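## Task

Leave the pill organiser resting flat on its base on the table with the Saturday lid swung open to vertical or past it and every other lid clicked closed; it must stay that way without the robot holding anything, so release it and pull the grippers away at the end.

## Robot and tools

Robot: two arms, left_arm and right_arm, each with a parallel two-finger gripper. Scene frame: origin on the table top midway between the arms, +x out over the table, +z up, left_arm on the +y side. Names do not refer to image sides. Arm bases: left_arm at (+0.011, +0.254, 0) m, quat_wxyz (+1.000, 0, 0, -0.031); right_arm at (-0.046, -0.362, 0) m, quat_wxyz (+0.997, 0, 0, -0.071). The fingers point along the gripper's own +z axis and close along its y axis. end_effector_position is the point between the pads, roughly 1 cm short of the fingertips.

Row layout (shared by execute_actions and move): one flat list of 16 numbers covering both arms, even if only one moves: left x, y, z, qw, qx, qy, qz, opening, then right x, y, z, qw, qx, qy, qz, opening. x, y, z are an absolute target position for that gripper in metres in the scene frame; the quaternion is an absolute target orientation, w first, in the scene frame. Opening runs from -1 (closed) to +1 (fully open, 0.094 m). To hold an orientation steady, repeat the same quaternion in every row rather than copying the drifted one from the last result. To park an arm, resend its whole last reported pose plus the desired opening at every call.

execute_actions(actions): a list of up to 15 actions; each action is a table of up to 15 rows, one row per 1/30 s step; a shorter table repeats its final row to fill 15 steps. An empty list just reports state and images. Each step's commanded pose is clipped to within 70 mm and 16 degrees of the measured pose, so long moves need several actions; after an action the arm continues at most to its last clipped pose. A target more than 0.6 m from the gripper's current position along any of the gripper's axes gets the action refused for both arms; if the first action fails this or any action is malformed, nothing runs.

move(target, speed, blocking): target is one 16-number row of absolute poses; each gripper travels a straight line there, all finishing together, taking 0.5 to 10 s (cut off at 10 s). speed is the top path speed in m/s, 0.002 to 0.5, default 0.25; rotation is capped at twice that in rad/s. Rotations take the short way. Paths ignore obstacles and the other arm; grippers lag, wander and may exceed speed near full stretch. Faster contact hits harder, and aiming deeper past a contact presses harder. Opening is applied at the start. blocking=false returns after 0.5 s while motion continues; then use wait or stop before sending further rows or moves. The result adds a move: line with the ending (done, off_target, moving, held, fault), limits (paced = pose clipped; held = a check blocked some steps, after which the arm may surge), and each gripper's distance to its target.

wait(seconds): 0 to 10 s, arms hold last commands; returns early if a running move ends. stop(): brakes a running move (needs braking room; fingers keep moving). zoom_image(camera, region): region [x0, y0, x1, y1] in pixels of that camera's last image, at most 504x504; cameras cam_head_left and cam_head_right (896x504), cam_left_wrist and cam_right_wrist (504x504, fisheye). read_manual(section) only gives licence text. finished_scene(scene): ends the current scene, given its number; irreversible, and the result says if the goal held.

Results: a state line left_arm: … | right_arm: … with each gripper's position and quat_wxyz (may err more at long reach); Hand target lines give the pose each controller is now driving toward; grip_measured is the finger opening on the command scale (last joint value is metres). A pose unreachable line means the clearance check altered or blocked that arm's command. FAULT or OVER-TEMPERATURE FAULT lines mean an arm stopped. MOTOR HOT warns from 75 °C; at 90 °C the arm halts 10 s; at 100 °C it goes limp and drops. Camera calibration (intrinsics, distortion, world-to-camera transforms) is supplied; it may be off by a few degrees and millimetres.

Practical limits: joint friction can leave the gripper up to about 31 mm off its command, and tiny commanded moves may do nothing. Joint ranges (rad): waist -2.618 to 3.054, shoulder 0 to 3.142, elbow 0 to 3.142, wrist pitch -1.571 to 1.571, wrist yaw -1.571 to 1.571, wrist roll -2.094 to 2.094; elbows never fully straighten. To grip, command about 0.03 below grip_measured; pads push about 50 to 62 N. The scene keeps running while the operator composes a reply; the robot holds its last command meanwhile.

Avoid: knocking or pushing anything off the table, tipping the organiser off its base, arm-to-arm collisions or hard pressing, slams, drops and very hard pushes, long heavy holding that heats motors. Loose objects may occasionally be nudged by outside forces. Finish by opening the gripper and retreating so the organiser stays as left on its own.

Each tool is called after ">>>" by a JSON object that holds its "fn" and its "kwargs", one argument or row to a line.

## Session

>>> {"fn": "execute_actions", "kwargs": {
  "actions": []
}}

Scene clock: 0.00 s.
left_arm: end_effector_position=(+0.1794, +0.1848, +0.1171) grip_measured=+1.000 end_effector_quat_wxyz=(+0.010, +0.749, +0.663, +0.010) | right_arm: end_effector_position=(+0.3275, -0.2868, +0.2263) grip_measured=+1.000 end_effector_quat_wxyz=(+0.294, -0.462, +0.611, -0.572)
Joint positions: left_arm=[-0.339  1.197  0.971 -1.32  -0.009  1.292  0.094] | right_arm=[ 0.734  1.345  0.737  0.275  1.015 -1.458  0.094]
Joint velocities: left_arm=[ 0.007  0.002 -0.007  0.007 -0.022  0.022  0.   ] | right_arm=[-0.002 -0.002 -0.002 -0.007  0.022 -0.081  0.   ]
Hand target (left_arm): +0.179, +0.185, +0.117; +0.010, +0.749, +0.663, +0.010
Hand target (right_arm): +0.327, -0.287, +0.226; +0.294, -0.462, +0.611, -0.572
camera_calibration (this result's frames):
cam_left_wrist: T_world_to_cam=[[-0.994642, -0.103111, -0.00748449, 0.190323], [-0.0914054, 0.843282, 0.529641, -0.168356], [-0.0483002, 0.527487, -0.848189, 0.142939], [0, 0, 0, 1]] pos_world=[0.180819, 0.0861977, 0.211832]
cam_right_wrist: T_world_to_cam=[[0.14447, -0.194372, 0.970231, -0.320657], [-0.751793, -0.659093, -0.0200959, 0.10702], [0.643378, -0.72651, -0.241346, -0.276103], [0, 0, 0, 1]] pos_world=[0.30442, -0.192382, 0.246626]

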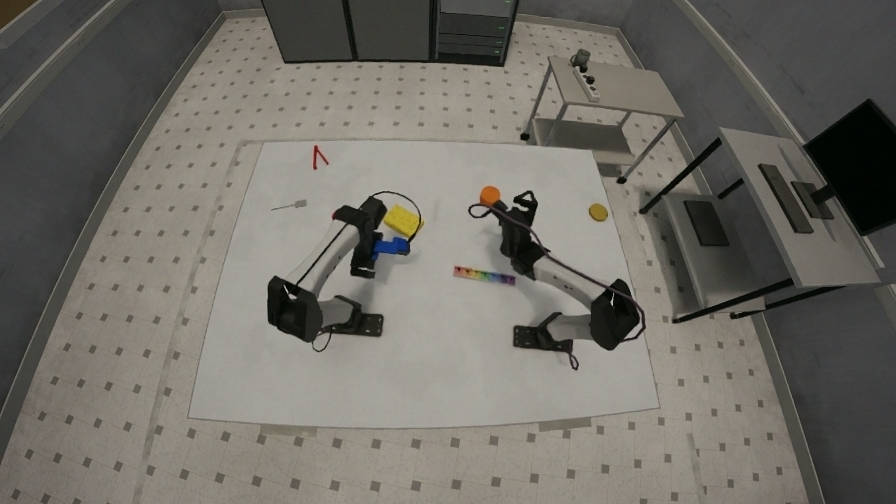

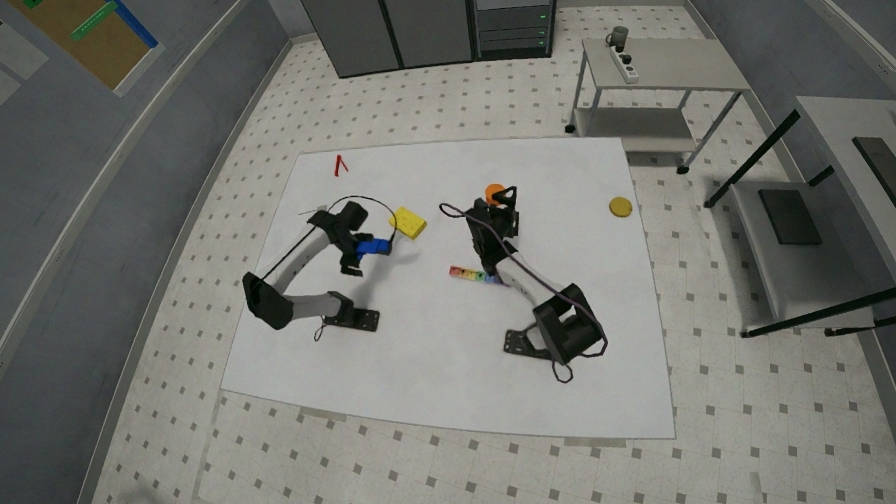

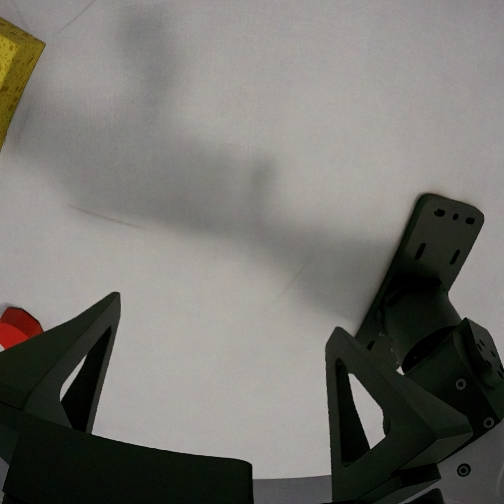

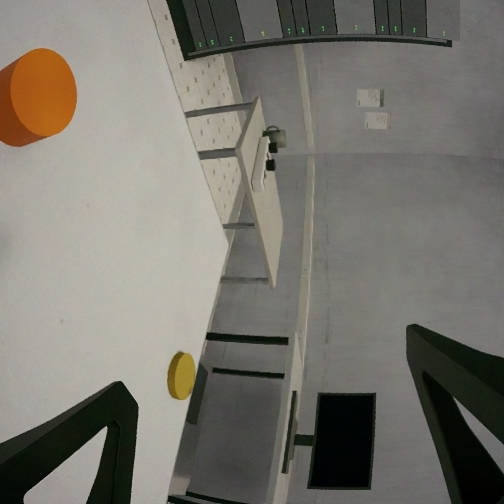

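>>> {"fn": "move", "kwargs": {
  "target": [0.155,-0.19,0.10,0.1611,0.7559,0.6013,-0.2025,0.3, 0.30,-0.42,0.25,0.294,-0.462,0.611,-0.572,1]
}}

Scene clock: 5.07 s.
left_arm: end_effector_position=(+0.1534, -0.1820, +0.0991) grip_measured=+0.302 end_effector_quat_wxyz=(+0.151, +0.754, +0.606, -0.201) | right_arm: end_effector_position=(+0.3032, -0.4179, +0.2644) grip_measured=+1.000 end_effector_quat_wxyz=(+0.308, -0.451, +0.605, -0.580)
Joint positions: left_arm=[-1.078  1.93   1.516 -0.747  0.312  0.582  0.061] | right_arm=[ 0.229  0.981  0.61   0.21   0.522 -1.642  0.094]
Joint velocities: left_arm=[ 0.012 -0.012  0.002  0.022  0.081 -0.051 -0.   ] | right_arm=[ 0.002 -0.012 -0.002  0.007 -0.051  0.037  0.   ]
Hand target (left_arm): +0.152, -0.192, +0.104; +0.162, +0.754, +0.601, -0.211
Hand target (right_arm): +0.299, -0.421, +0.252; +0.294, -0.462, +0.609, -0.574
Off the commanded pose (left_arm): 0.008 m, 1 deg.
Off the commanded pose (right_arm): 0.015 m, 2 deg.
move: off_target (right_arm)
camera_calibration (this result's frames):
cam_left_wrist: T_world_to_cam=[[-0.989435, 0.0320139, 0.141402, 0.135594], [0.0416041, 0.996992, 0.0653943, 0.201678], [-0.138883, 0.0705863, -0.98779, 0.264417], [0, 0, 0, 1]] pos_world=[0.162494, -0.224077, 0.228827]
cam_right_wrist: T_world_to_cam=[[0.106305, -0.197192, 0.974584, -0.37037], [-0.748466, -0.661121, -0.052127, 0.00974767], [0.654597, -0.723902, -0.217872, -0.355043], [0, 0, 0, 1]] pos_world=[0.279078, -0.323606, 0.284111]

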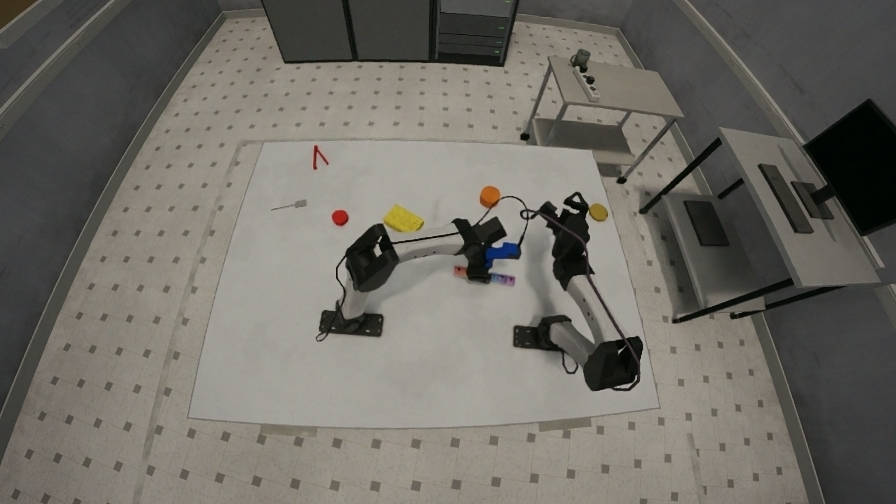

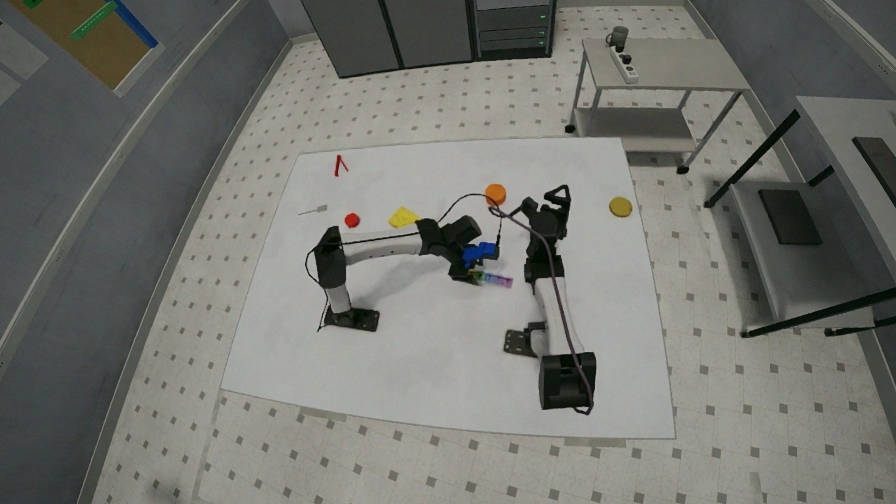

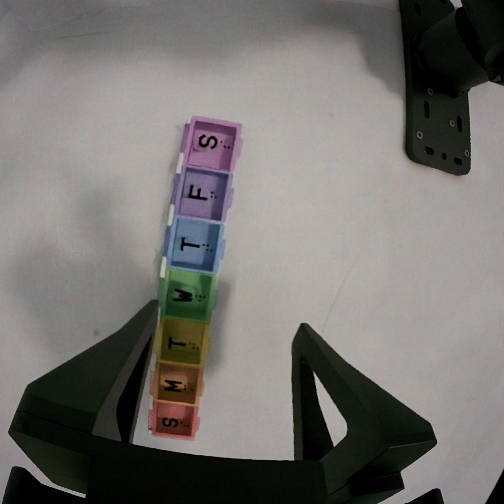

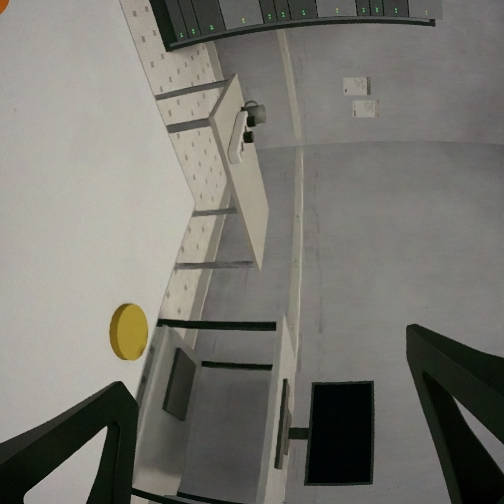

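>>> {"fn": "move", "kwargs": {
  "target": [0.170,-0.215,0.06,0.1611,0.7559,0.6013,-0.2025,0.3, 0.30,-0.42,0.25,0.294,-0.462,0.611,-0.572,1],
  "speed": 0.1
}}

>>> {"fn": "move", "kwargs": {
  "target": [0.170,-0.215,0.018,0.1611,0.7559,0.6013,-0.2025,0.3, 0.30,-0.42,0.25,0.294,-0.462,0.611,-0.572,1],
  "speed": 0.06
}}

Scene clock: 9.00 s.
left_arm: end_effector_position=(+0.1651, -0.2073, +0.0567) grip_measured=+0.302 end_effector_quat_wxyz=(+0.147, +0.756, +0.606, -0.200) | right_arm: end_effector_position=(+0.3034, -0.4175, +0.2643) grip_measured=+1.000 end_effector_quat_wxyz=(+0.308, -0.452, +0.604, -0.579)
Joint positions: left_arm=[-1.078  2.08   1.565 -0.657  0.312  0.586  0.061] | right_arm=[ 0.229  0.981  0.61   0.21   0.52  -1.643  0.094]
Joint velocities: left_arm=[-0.012 -0.017 -0.002 -0.022 -0.007  0.007  0.   ] | right_arm=[-0.022  0.002 -0.007 -0.037 -0.037 -0.022  0.   ]
Hand target (left_arm): +0.170, -0.215, +0.060; +0.161, +0.756, +0.601, -0.202
Hand target (right_arm): +0.300, -0.420, +0.250; +0.294, -0.462, +0.611, -0.572
Off the commanded pose (left_arm): 0.010 m, 2 deg.
Off the commanded pose (right_arm): 0.015 m, 2 deg.
move: off_target (right_arm)
camera_calibration (this result's frames):
cam_left_wrist: T_world_to_cam=[[-0.988943, 0.0339957, 0.144348, 0.154078], [0.0451175, 0.996201, 0.0744874, 0.22798], [-0.141267, 0.0801764, -0.986719, 0.22827], [0, 0, 0, 1]] pos_world=[0.174336, -0.250654, 0.186015]
cam_right_wrist: T_world_to_cam=[[0.107565, -0.196616, 0.974562, -0.370325], [-0.746689, -0.663186, -0.0513819, 0.00855003], [0.656418, -0.722168, -0.218146, -0.354641], [0, 0, 0, 1]] pos_world=[0.279011, -0.323252, 0.283981]

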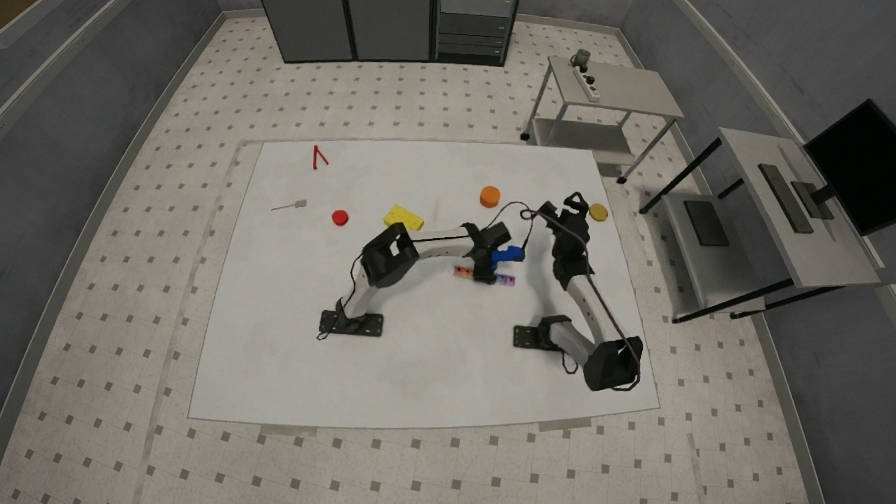

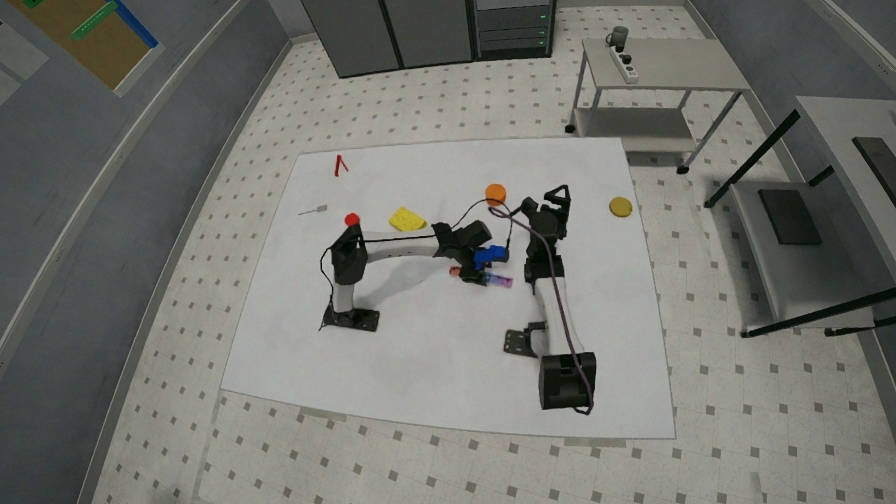

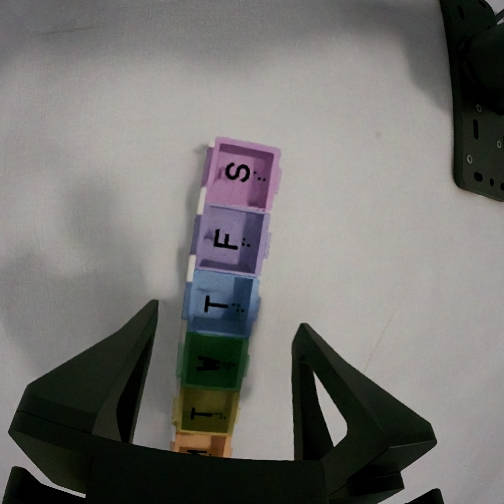

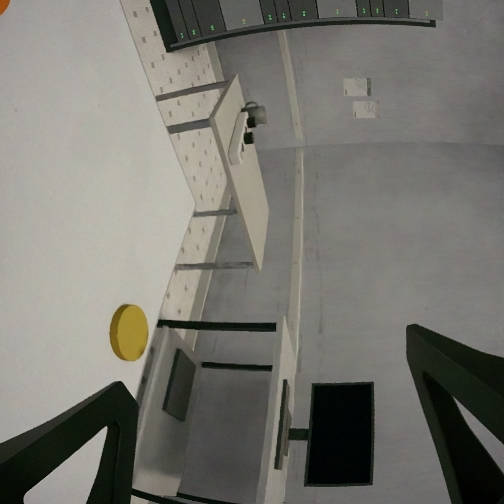

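Scene clock: 10.13 s.
left_arm: end_effector_position=(+0.1692, -0.2165, +0.0271) grip_measured=+0.302 end_effector_quat_wxyz=(+0.163, +0.755, +0.601, -0.204) | right_arm: end_effector_position=(+0.3034, -0.4175, +0.2643) grip_measured=+1.000 end_effector_quat_wxyz=(+0.308, -0.452, +0.604, -0.579)
Joint positions: left_arm=[-1.078  2.131  1.507 -0.513  0.312  0.587  0.061] | right_arm=[ 0.229  0.981  0.61   0.21   0.52  -1.643  0.094]
Joint velocities: left_arm=[ 0.002  0.002  0.007  0.022  0.007 -0.022  0.001] | right_arm=[ 0.007  0.002  0.017 -0.007  0.007 -0.022  0.   ]
Hand target (left_arm): +0.170, -0.215, +0.018; +0.161, +0.756, +0.601, -0.203
Hand target (right_arm): +0.300, -0.420, +0.250; +0.294, -0.462, +0.611, -0.572
Off the commanded pose (left_arm): 0.009 m, 0 deg.
Off the commanded pose (right_arm): 0.015 m, 2 deg.
move: off_target (right_arm)
camera_calibration (this result's frames):
cam_left_wrist: T_world_to_cam=[[-0.990888, 0.0394346, 0.128783, 0.164685], [0.0454043, 0.99801, 0.0437517, 0.2403], [-0.126801, 0.0492003, -0.990707, 0.191311], [0, 0, 0, 1]] pos_world=[0.176532, -0.255729, 0.157811]
cam_right_wrist: T_world_to_cam=[[0.107565, -0.196616, 0.974562, -0.370325], [-0.746689, -0.663186, -0.0513819, 0.00855003], [0.656418, -0.722168, -0.218146, -0.354641], [0, 0, 0, 1]] pos_world=[0.279011, -0.323252, 0.283981]

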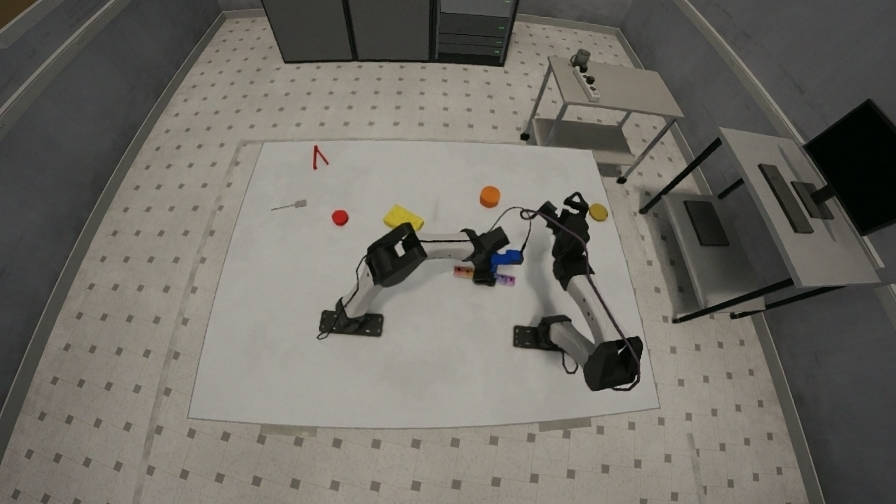

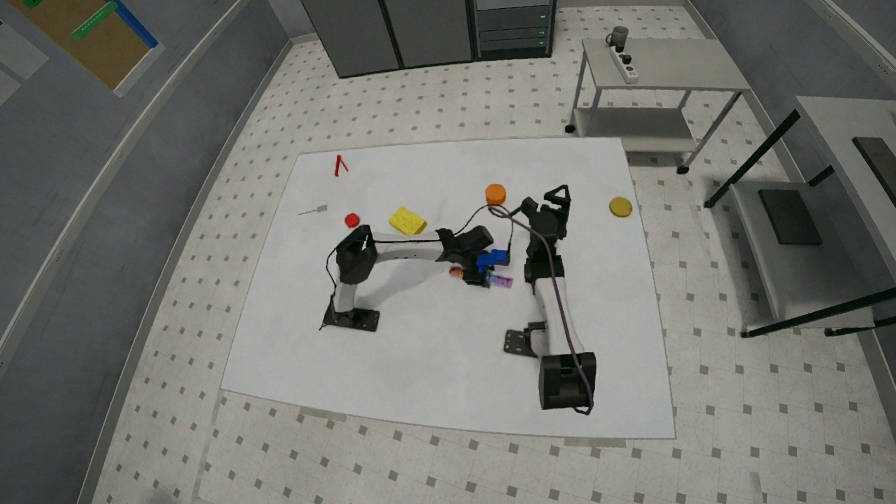

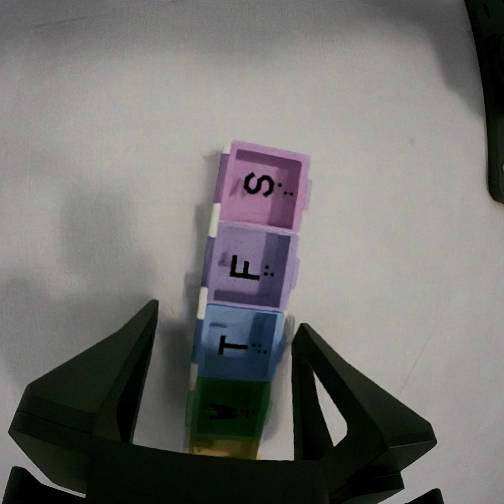

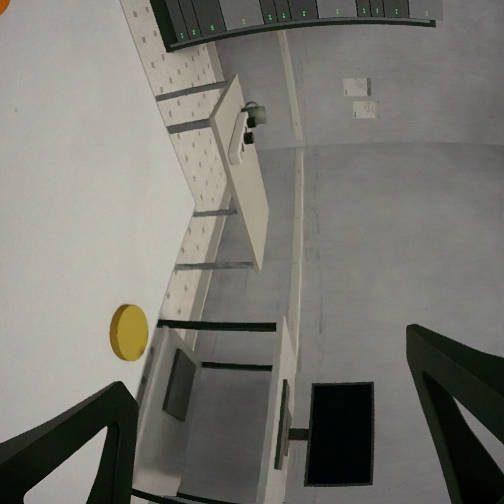

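>>> {"fn": "move", "kwargs": {
  "target": [0.170,-0.215,0.018,0.1611,0.7559,0.6013,-0.2025,-0.45, 0.30,-0.42,0.25,0.294,-0.462,0.611,-0.572,1]
}}

>>> {"fn": "move", "kwargs": {
  "target": [0.18,-0.212,0.065,0.1611,0.7559,0.6013,-0.2025,-0.45, 0.30,-0.42,0.25,0.294,-0.462,0.611,-0.572,1],
  "speed": 0.08
}}

>>> {"fn": "move", "kwargs": {
  "target": [0.34,-0.16,0.06,0.2053,0.588,0.7662,-0.1575,-0.45, 0.22,-0.40,0.2,0.327,0.5135,0.6691,0.4262,-0.5],
  "speed": 0.15
}}

>>> {"fn": "move", "kwargs": {
  "target": [0.34,-0.16,0.015,0.2053,0.588,0.7662,-0.1575,-0.45, 0.28,-0.24,0.06,0.327,0.5135,0.6691,0.4262,-0.5],
  "speed": 0.1
}}

Scene clock: 14.83 s.
left_arm: end_effector_position=(+0.1694, -0.2168, +0.0272) grip_measured=-0.310 end_effector_quat_wxyz=(+0.164, +0.755, +0.601, -0.204) | right_arm: end_effector_position=(+0.3034, -0.4175, +0.2643) grip_measured=+1.000 end_effector_quat_wxyz=(+0.308, -0.452, +0.604, -0.579)
Joint positions: left_arm=[-1.078  2.131  1.507 -0.511  0.312  0.587  0.032] | right_arm=[ 0.229  0.981  0.61   0.21   0.52  -1.643  0.094]
Joint velocities: left_arm=[-0.007 -0.007  0.017 -0.007  0.022  0.11  -0.   ] | right_arm=[-0.012  0.017  0.007 -0.081  0.037 -0.037  0.   ]
Hand target (left_arm): +0.170, -0.215, +0.018; +0.161, +0.756, +0.601, -0.202
Hand target (right_arm): +0.300, -0.420, +0.250; +0.294, -0.462, +0.611, -0.572
Off the commanded pose (left_arm): 0.009 m, 0 deg.
Off the commanded pose (right_arm): 0.015 m, 2 deg.
move: off_target (right_arm)
camera_calibration (this result's frames):
cam_left_wrist: T_world_to_cam=[[-0.991037, 0.0394792, 0.12762, 0.164973], [0.0451963, 0.998086, 0.042216, 0.24073], [-0.125709, 0.0476056, -0.990924, 0.191003], [0, 0, 0, 1]] pos_world=[0.176625, -0.255875, 0.158053]
cam_right_wrist: T_world_to_cam=[[0.107565, -0.196616, 0.974562, -0.370325], [-0.746689, -0.663186, -0.0513819, 0.00855003], [0.656418, -0.722168, -0.218146, -0.354641], [0, 0, 0, 1]] pos_world=[0.279011, -0.323252, 0.283981]

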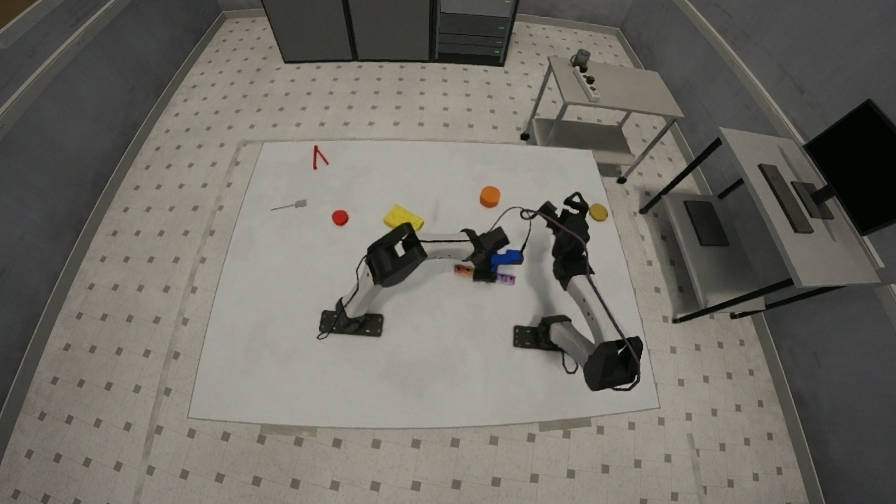

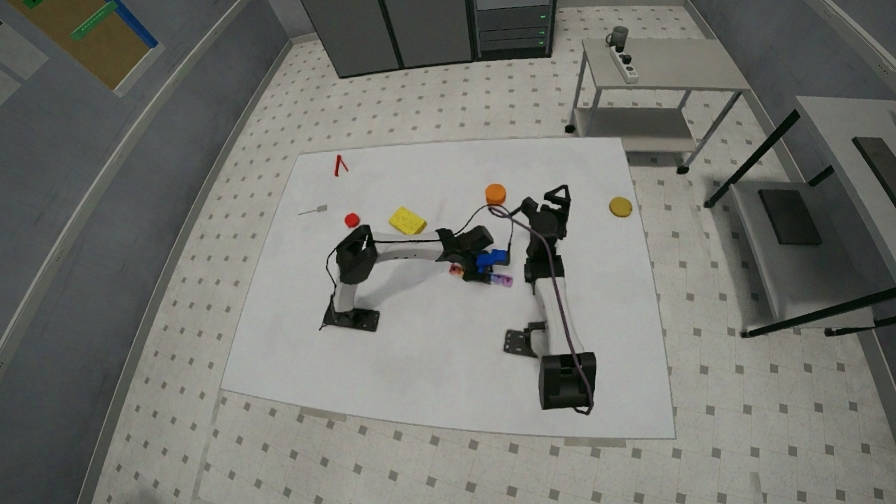

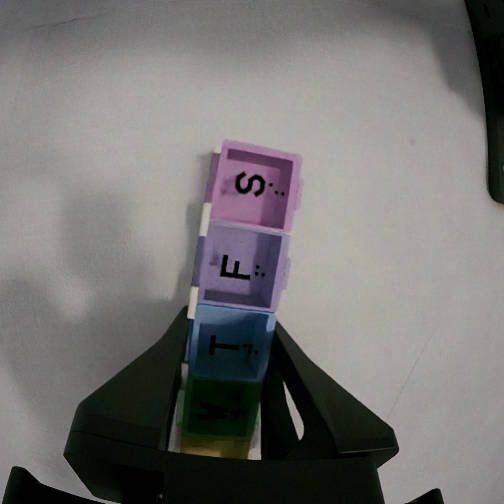

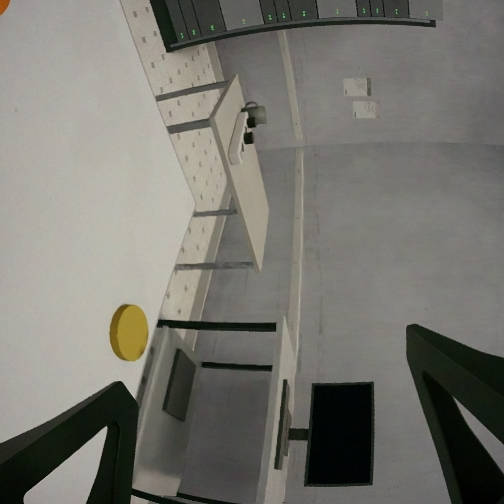

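Scene clock: 15.90 s.
left_arm: end_effector_position=(+0.1745, -0.2079, +0.0480) grip_measured=-0.310 end_effector_quat_wxyz=(+0.145, +0.758, +0.605, -0.195) | right_arm: end_effector_position=(+0.3034, -0.4175, +0.2643) grip_measured=+1.000 end_effector_quat_wxyz=(+0.308, -0.452, +0.604, -0.579)
Joint positions: left_arm=[-1.061  2.112  1.584 -0.657  0.312  0.61   0.032] | right_arm=[ 0.229  0.981  0.61   0.21   0.52  -1.643  0.094]
Joint velocities: left_arm=[-0.002  0.007  0.007  0.066 -0.066 -0.037  0.   ] | right_arm=[-0.027 -0.007 -0.012 -0.022 -0.051 -0.007  0.   ]
Hand target (left_arm): +0.180, -0.211, +0.065; +0.161, +0.756, +0.601, -0.202
Hand target (right_arm): +0.300, -0.420, +0.250; +0.294, -0.462, +0.611, -0.572
Off the commanded pose (left_arm): 0.018 m, 2 deg.
Off the commanded pose (right_arm): 0.015 m, 2 deg.
move: off_target (left_arm, right_arm)
camera_calibration (this result's frames):
cam_left_wrist: T_world_to_cam=[[-0.989588, 0.0366755, 0.139176, 0.165638], [0.0486311, 0.995321, 0.0834986, 0.227526], [-0.135462, 0.0893975, -0.986741, 0.221964], [0, 0, 0, 1]] pos_world=[0.182916, -0.252379, 0.17697]
cam_right_wrist: T_world_to_cam=[[0.107565, -0.196616, 0.974562, -0.370325], [-0.746689, -0.663186, -0.0513819, 0.00855003], [0.656418, -0.722168, -0.218146, -0.354641], [0, 0, 0, 1]] pos_world=[0.279011, -0.323252, 0.283981]

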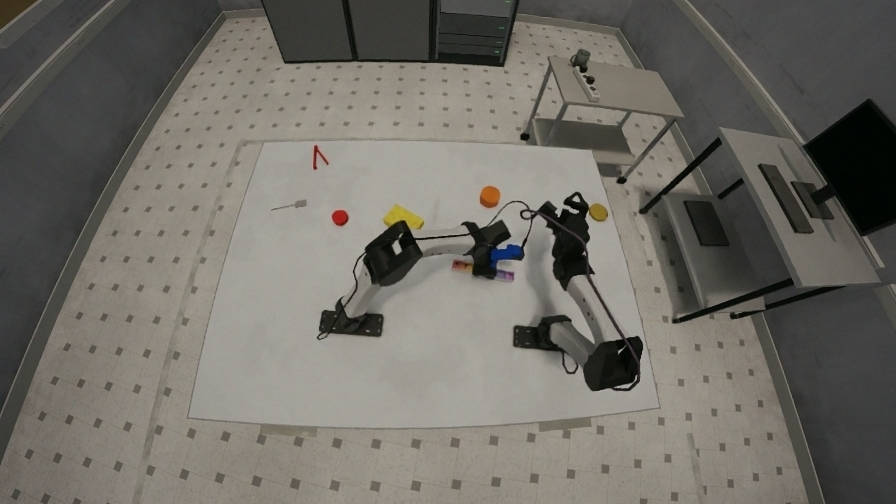

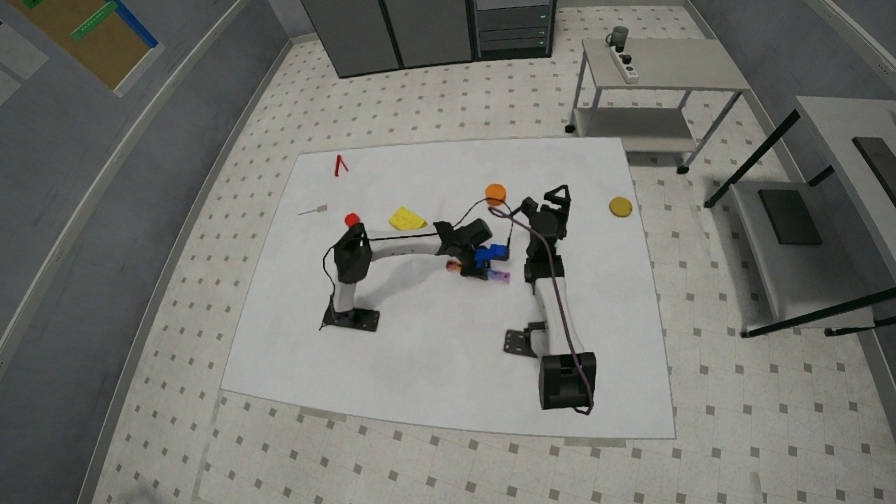

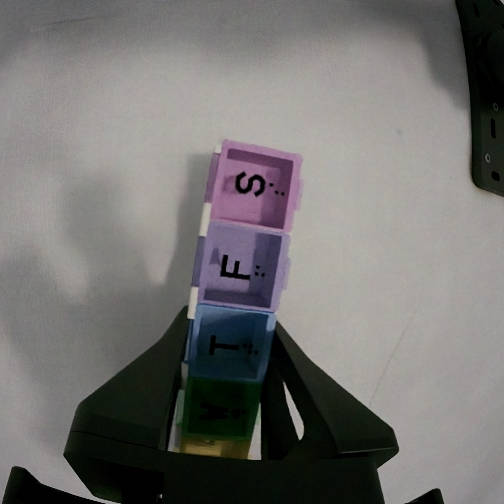

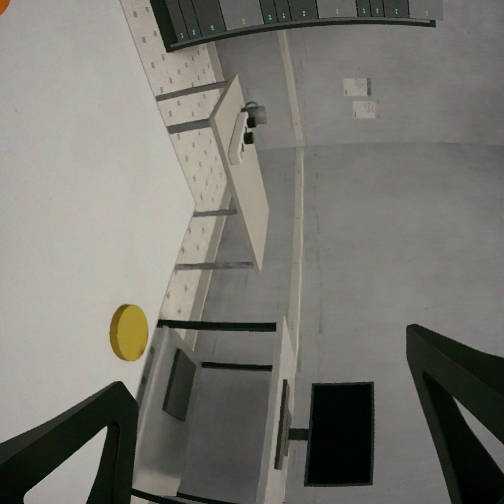

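Scene clock: 26.30 s.
left_arm: end_effector_position=(+0.3247, -0.1592, +0.0583) grip_measured=-0.310 end_effector_quat_wxyz=(+0.194, +0.602, +0.758, -0.158) | right_arm: end_effector_position=(+0.2256, -0.4013, +0.2084) grip_measured=-0.497 end_effector_quat_wxyz=(+0.348, +0.478, +0.704, +0.394)
Joint positions: left_arm=[-0.781  2.162  1.692 -0.651  0.24   0.444  0.032] | right_arm=[-0.419  0.793  0.661 -0.498 -0.706  1.002  0.024]
Joint velocities: left_arm=[-0.017 -0.002 -0.037  0.022 -0.081 -0.037 -0.001] | right_arm=[ 0.002 -0.017 -0.007  0.007 -0.051  0.066  0.   ]
Hand target (left_arm): +0.335, -0.161, +0.060; +0.204, +0.595, +0.761, -0.156
Hand target (right_arm): +0.222, -0.402, +0.203; +0.346, +0.485, +0.699, +0.396
Off the commanded pose (left_arm): 0.015 m, 2 deg.
Off the commanded pose (right_arm): 0.010 m, 7 deg.
move: off_target (left_arm, right_arm; path cut at 10 s)
camera_calibration (this result's frames):
cam_left_wrist: T_world_to_cam=[[-0.906918, -0.400112, 0.131946, 0.215016], [-0.394581, 0.916426, 0.0668508, 0.303285], [-0.147666, 0.00856495, -0.989, 0.239343], [0, 0, 0, 1]] pos_world=[0.350015, -0.193958, 0.188065]
cam_right_wrist: T_world_to_cam=[[-0.429153, 0.052808, -0.901687, 0.307839], [-0.502026, 0.815941, 0.286723, 0.426268], [0.750865, 0.575718, -0.323653, 0.217437], [0, 0, 0, 1]] pos_world=[0.182842, -0.489248, 0.225728]

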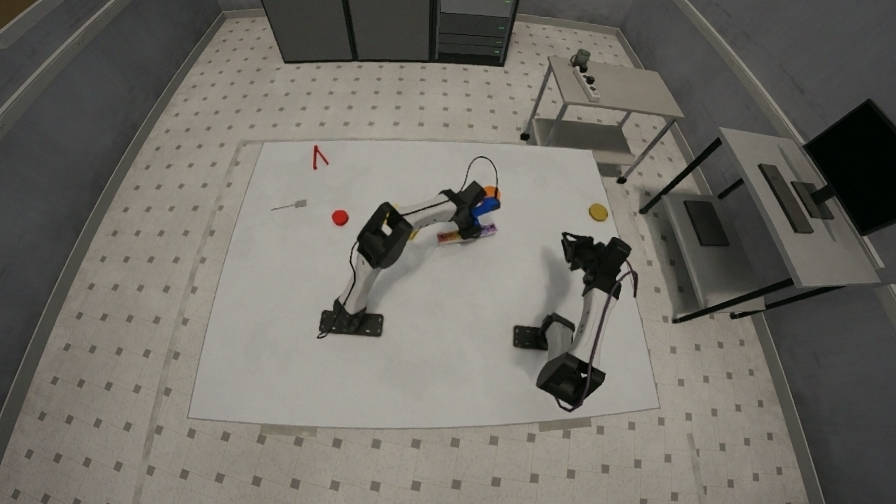

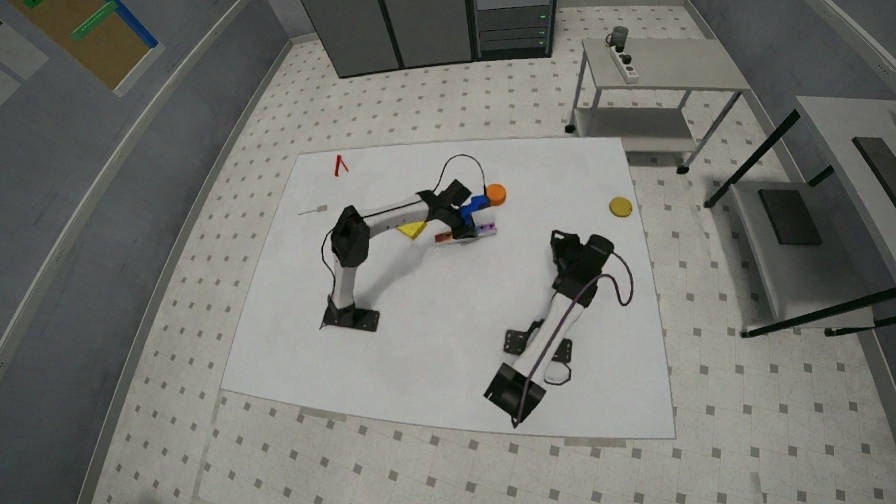

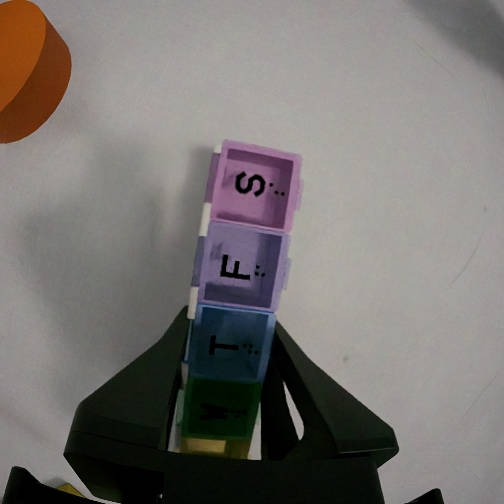

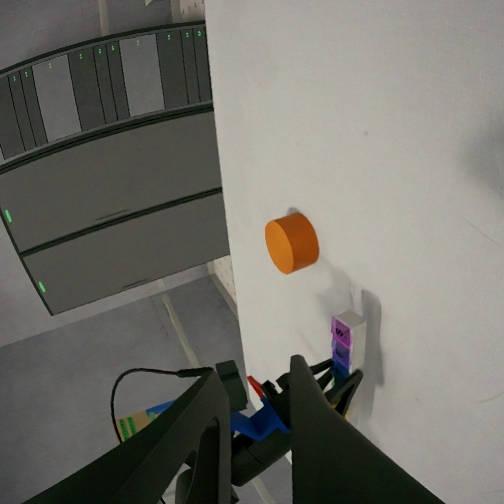

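Scene clock: 29.27 s.
left_arm: end_effector_position=(+0.3348, -0.1655, +0.0283) grip_measured=-0.310 end_effector_quat_wxyz=(+0.209, +0.595, +0.759, -0.162) | right_arm: end_effector_position=(+0.2898, -0.2372, +0.0714) grip_measured=-0.497 end_effector_quat_wxyz=(+0.333, +0.511, +0.659, +0.439)
Joint positions: left_arm=[-0.775  2.215  1.64  -0.513  0.241  0.432  0.032] | right_arm=[0.571 1.458 0.251 0.799 0.152 1.647 0.024]
Joint velocities: left_arm=[ 0.022  0.012  0.002  0.007  0.037 -0.081  0.001] | right_arm=[-0.022 -0.017 -0.012 -0.022 -0.051  0.022  0.   ]
Hand target (left_arm): +0.340, -0.160, +0.015; +0.205, +0.588, +0.766, -0.157
Hand target (right_arm): +0.282, -0.237, +0.058; +0.324, +0.515, +0.669, +0.427
Off the commanded pose (left_arm): 0.015 m, 1 deg.
Off the commanded pose (right_arm): 0.015 m, 2 deg.
move: off_target (left_arm, right_arm)
camera_calibration (this result's frames):
cam_left_wrist: T_world_to_cam=[[-0.90242, -0.411433, 0.127911, 0.222362], [-0.410258, 0.911233, 0.0366429, 0.320298], [-0.131633, -0.0194093, -0.991108, 0.201284], [0, 0, 0, 1]] pos_world=[0.358564, -0.196473, 0.159315]
cam_right_wrist: T_world_to_cam=[[-0.398997, 0.195085, -0.895959, 0.227808], [-0.474357, 0.792285, 0.383756, 0.343352], [0.784721, 0.578123, -0.223579, 0.0140116], [0, 0, 0, 1]] pos_world=[0.242771, -0.324575, 0.0754756]

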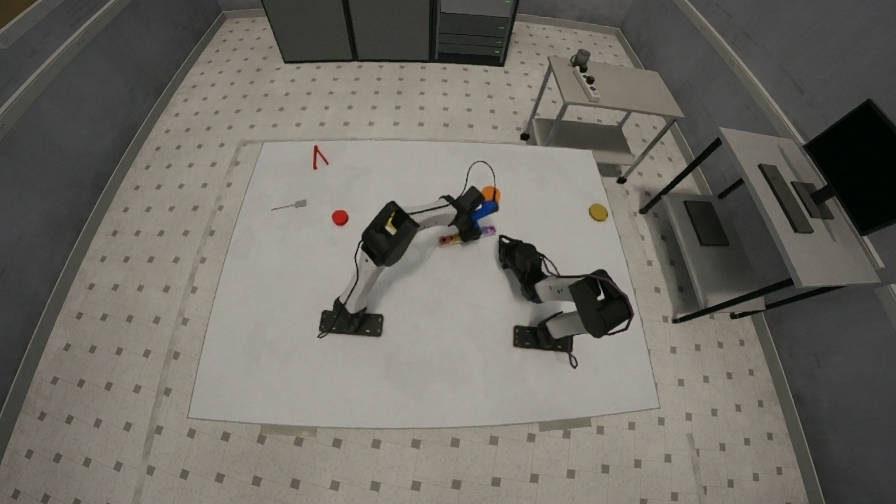

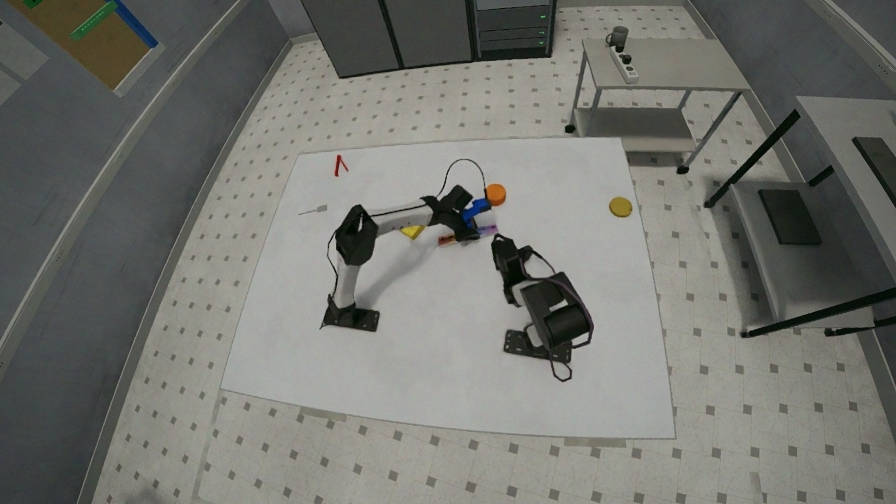

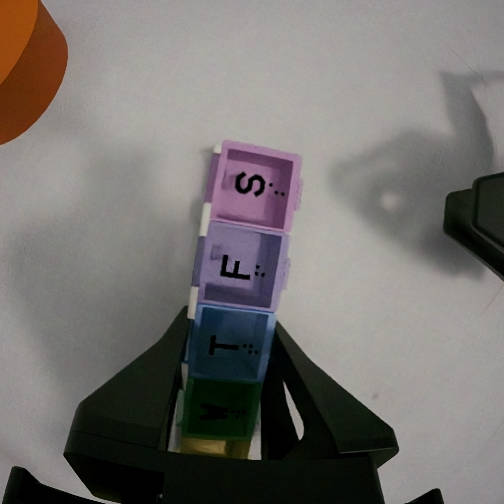

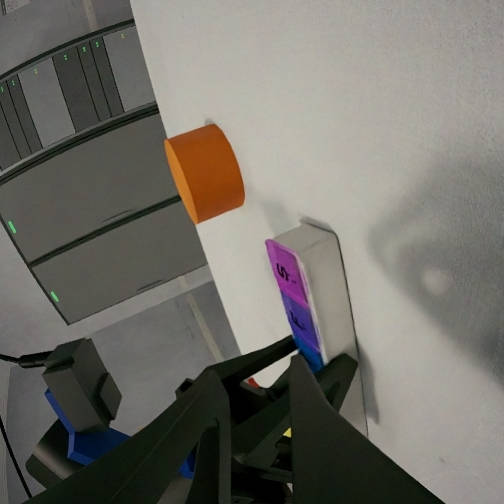

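>>> {"fn": "move", "kwargs": {
  "target": [0.34,-0.16,0.015,0.2053,0.588,0.7662,-0.1575,-0.45, 0.312,-0.232,0.02,0.327,0.5135,0.6691,0.4262,-0.5],
  "speed": 0.06
}}

Scene clock: 31.40 s.
left_arm: end_effector_position=(+0.3349, -0.1656, +0.0283) grip_measured=-0.310 end_effector_quat_wxyz=(+0.209, +0.595, +0.759, -0.162) | right_arm: end_effector_position=(+0.3073, -0.2305, +0.0208) grip_measured=-0.498 end_effector_quat_wxyz=(+0.326, +0.513, +0.669, +0.428)
Joint positions: left_arm=[-0.775  2.215  1.64  -0.513  0.241  0.432  0.032] | right_arm=[0.562 1.836 0.291 1.106 0.138 1.638 0.024]
Joint velocities: left_arm=[ 0.012  0.002 -0.002  0.037  0.007  0.066 -0.   ] | right_arm=[ 0.007 -0.002 -0.007 -0.051 -0.095 -0.022 -0.001]
Hand target (left_arm): +0.340, -0.160, +0.015; +0.205, +0.588, +0.766, -0.157
Hand target (right_arm): +0.312, -0.233, +0.019; +0.327, +0.513, +0.669, +0.426
Off the commanded pose (left_arm): 0.015 m, 1 deg.
Off the commanded pose (right_arm): 0.005 m, 0 deg.
move: off_target (left_arm)
camera_calibration (this result's frames):
cam_left_wrist: T_world_to_cam=[[-0.902452, -0.411397, 0.127797, 0.222401], [-0.410267, 0.911243, 0.03628, 0.320389], [-0.13138, -0.0196901, -0.991137, 0.201202], [0, 0, 0, 1]] pos_world=[0.358585, -0.196496, 0.159372]
cam_right_wrist: T_world_to_cam=[[-0.426174, 0.177736, -0.887009, 0.192337], [-0.468949, 0.795077, 0.384628, 0.364731], [0.773603, 0.579881, -0.255492, -0.0103968], [0, 0, 0, 1]] pos_world=[0.261052, -0.318146, 0.0276625]

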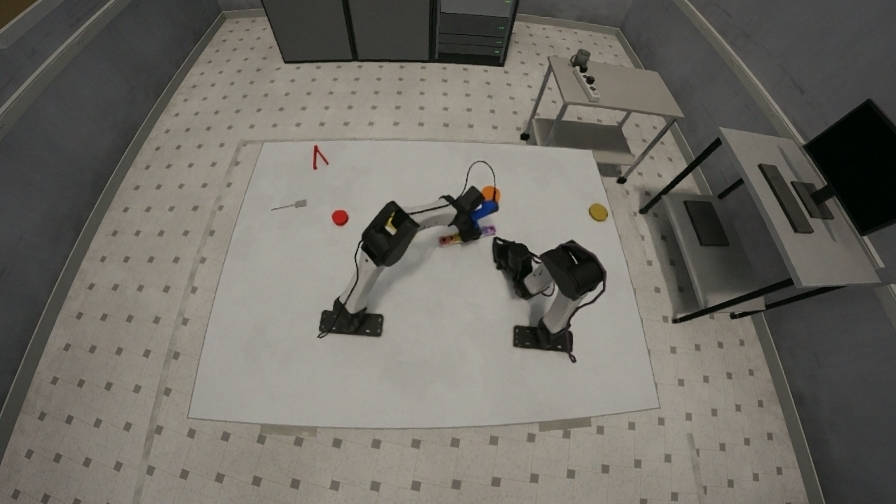

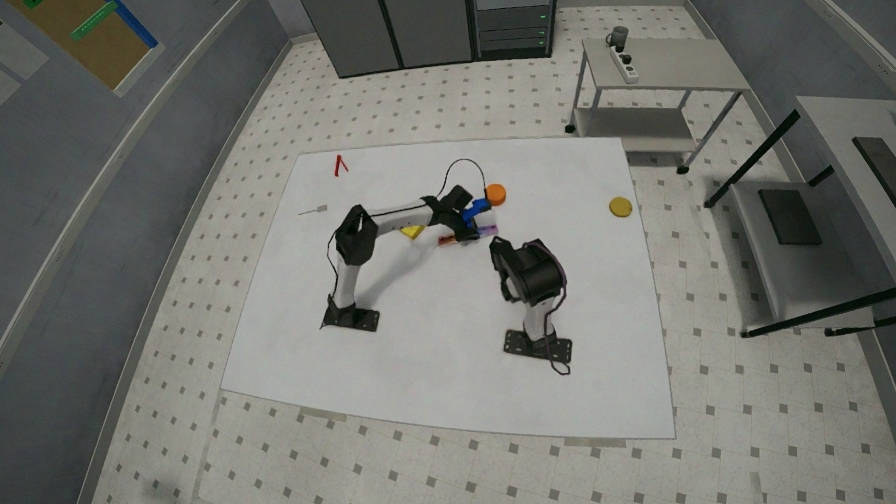

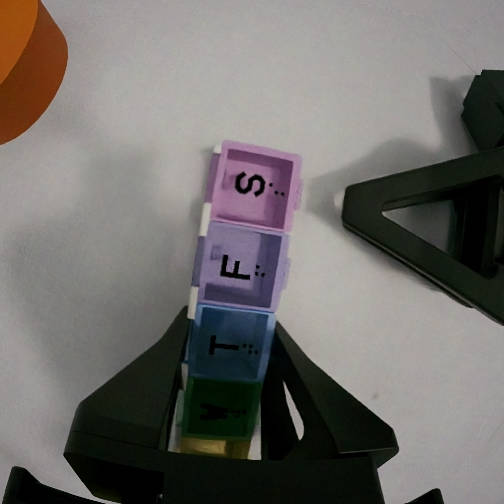

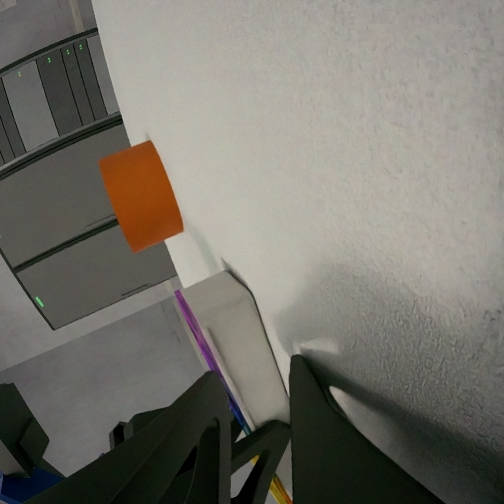

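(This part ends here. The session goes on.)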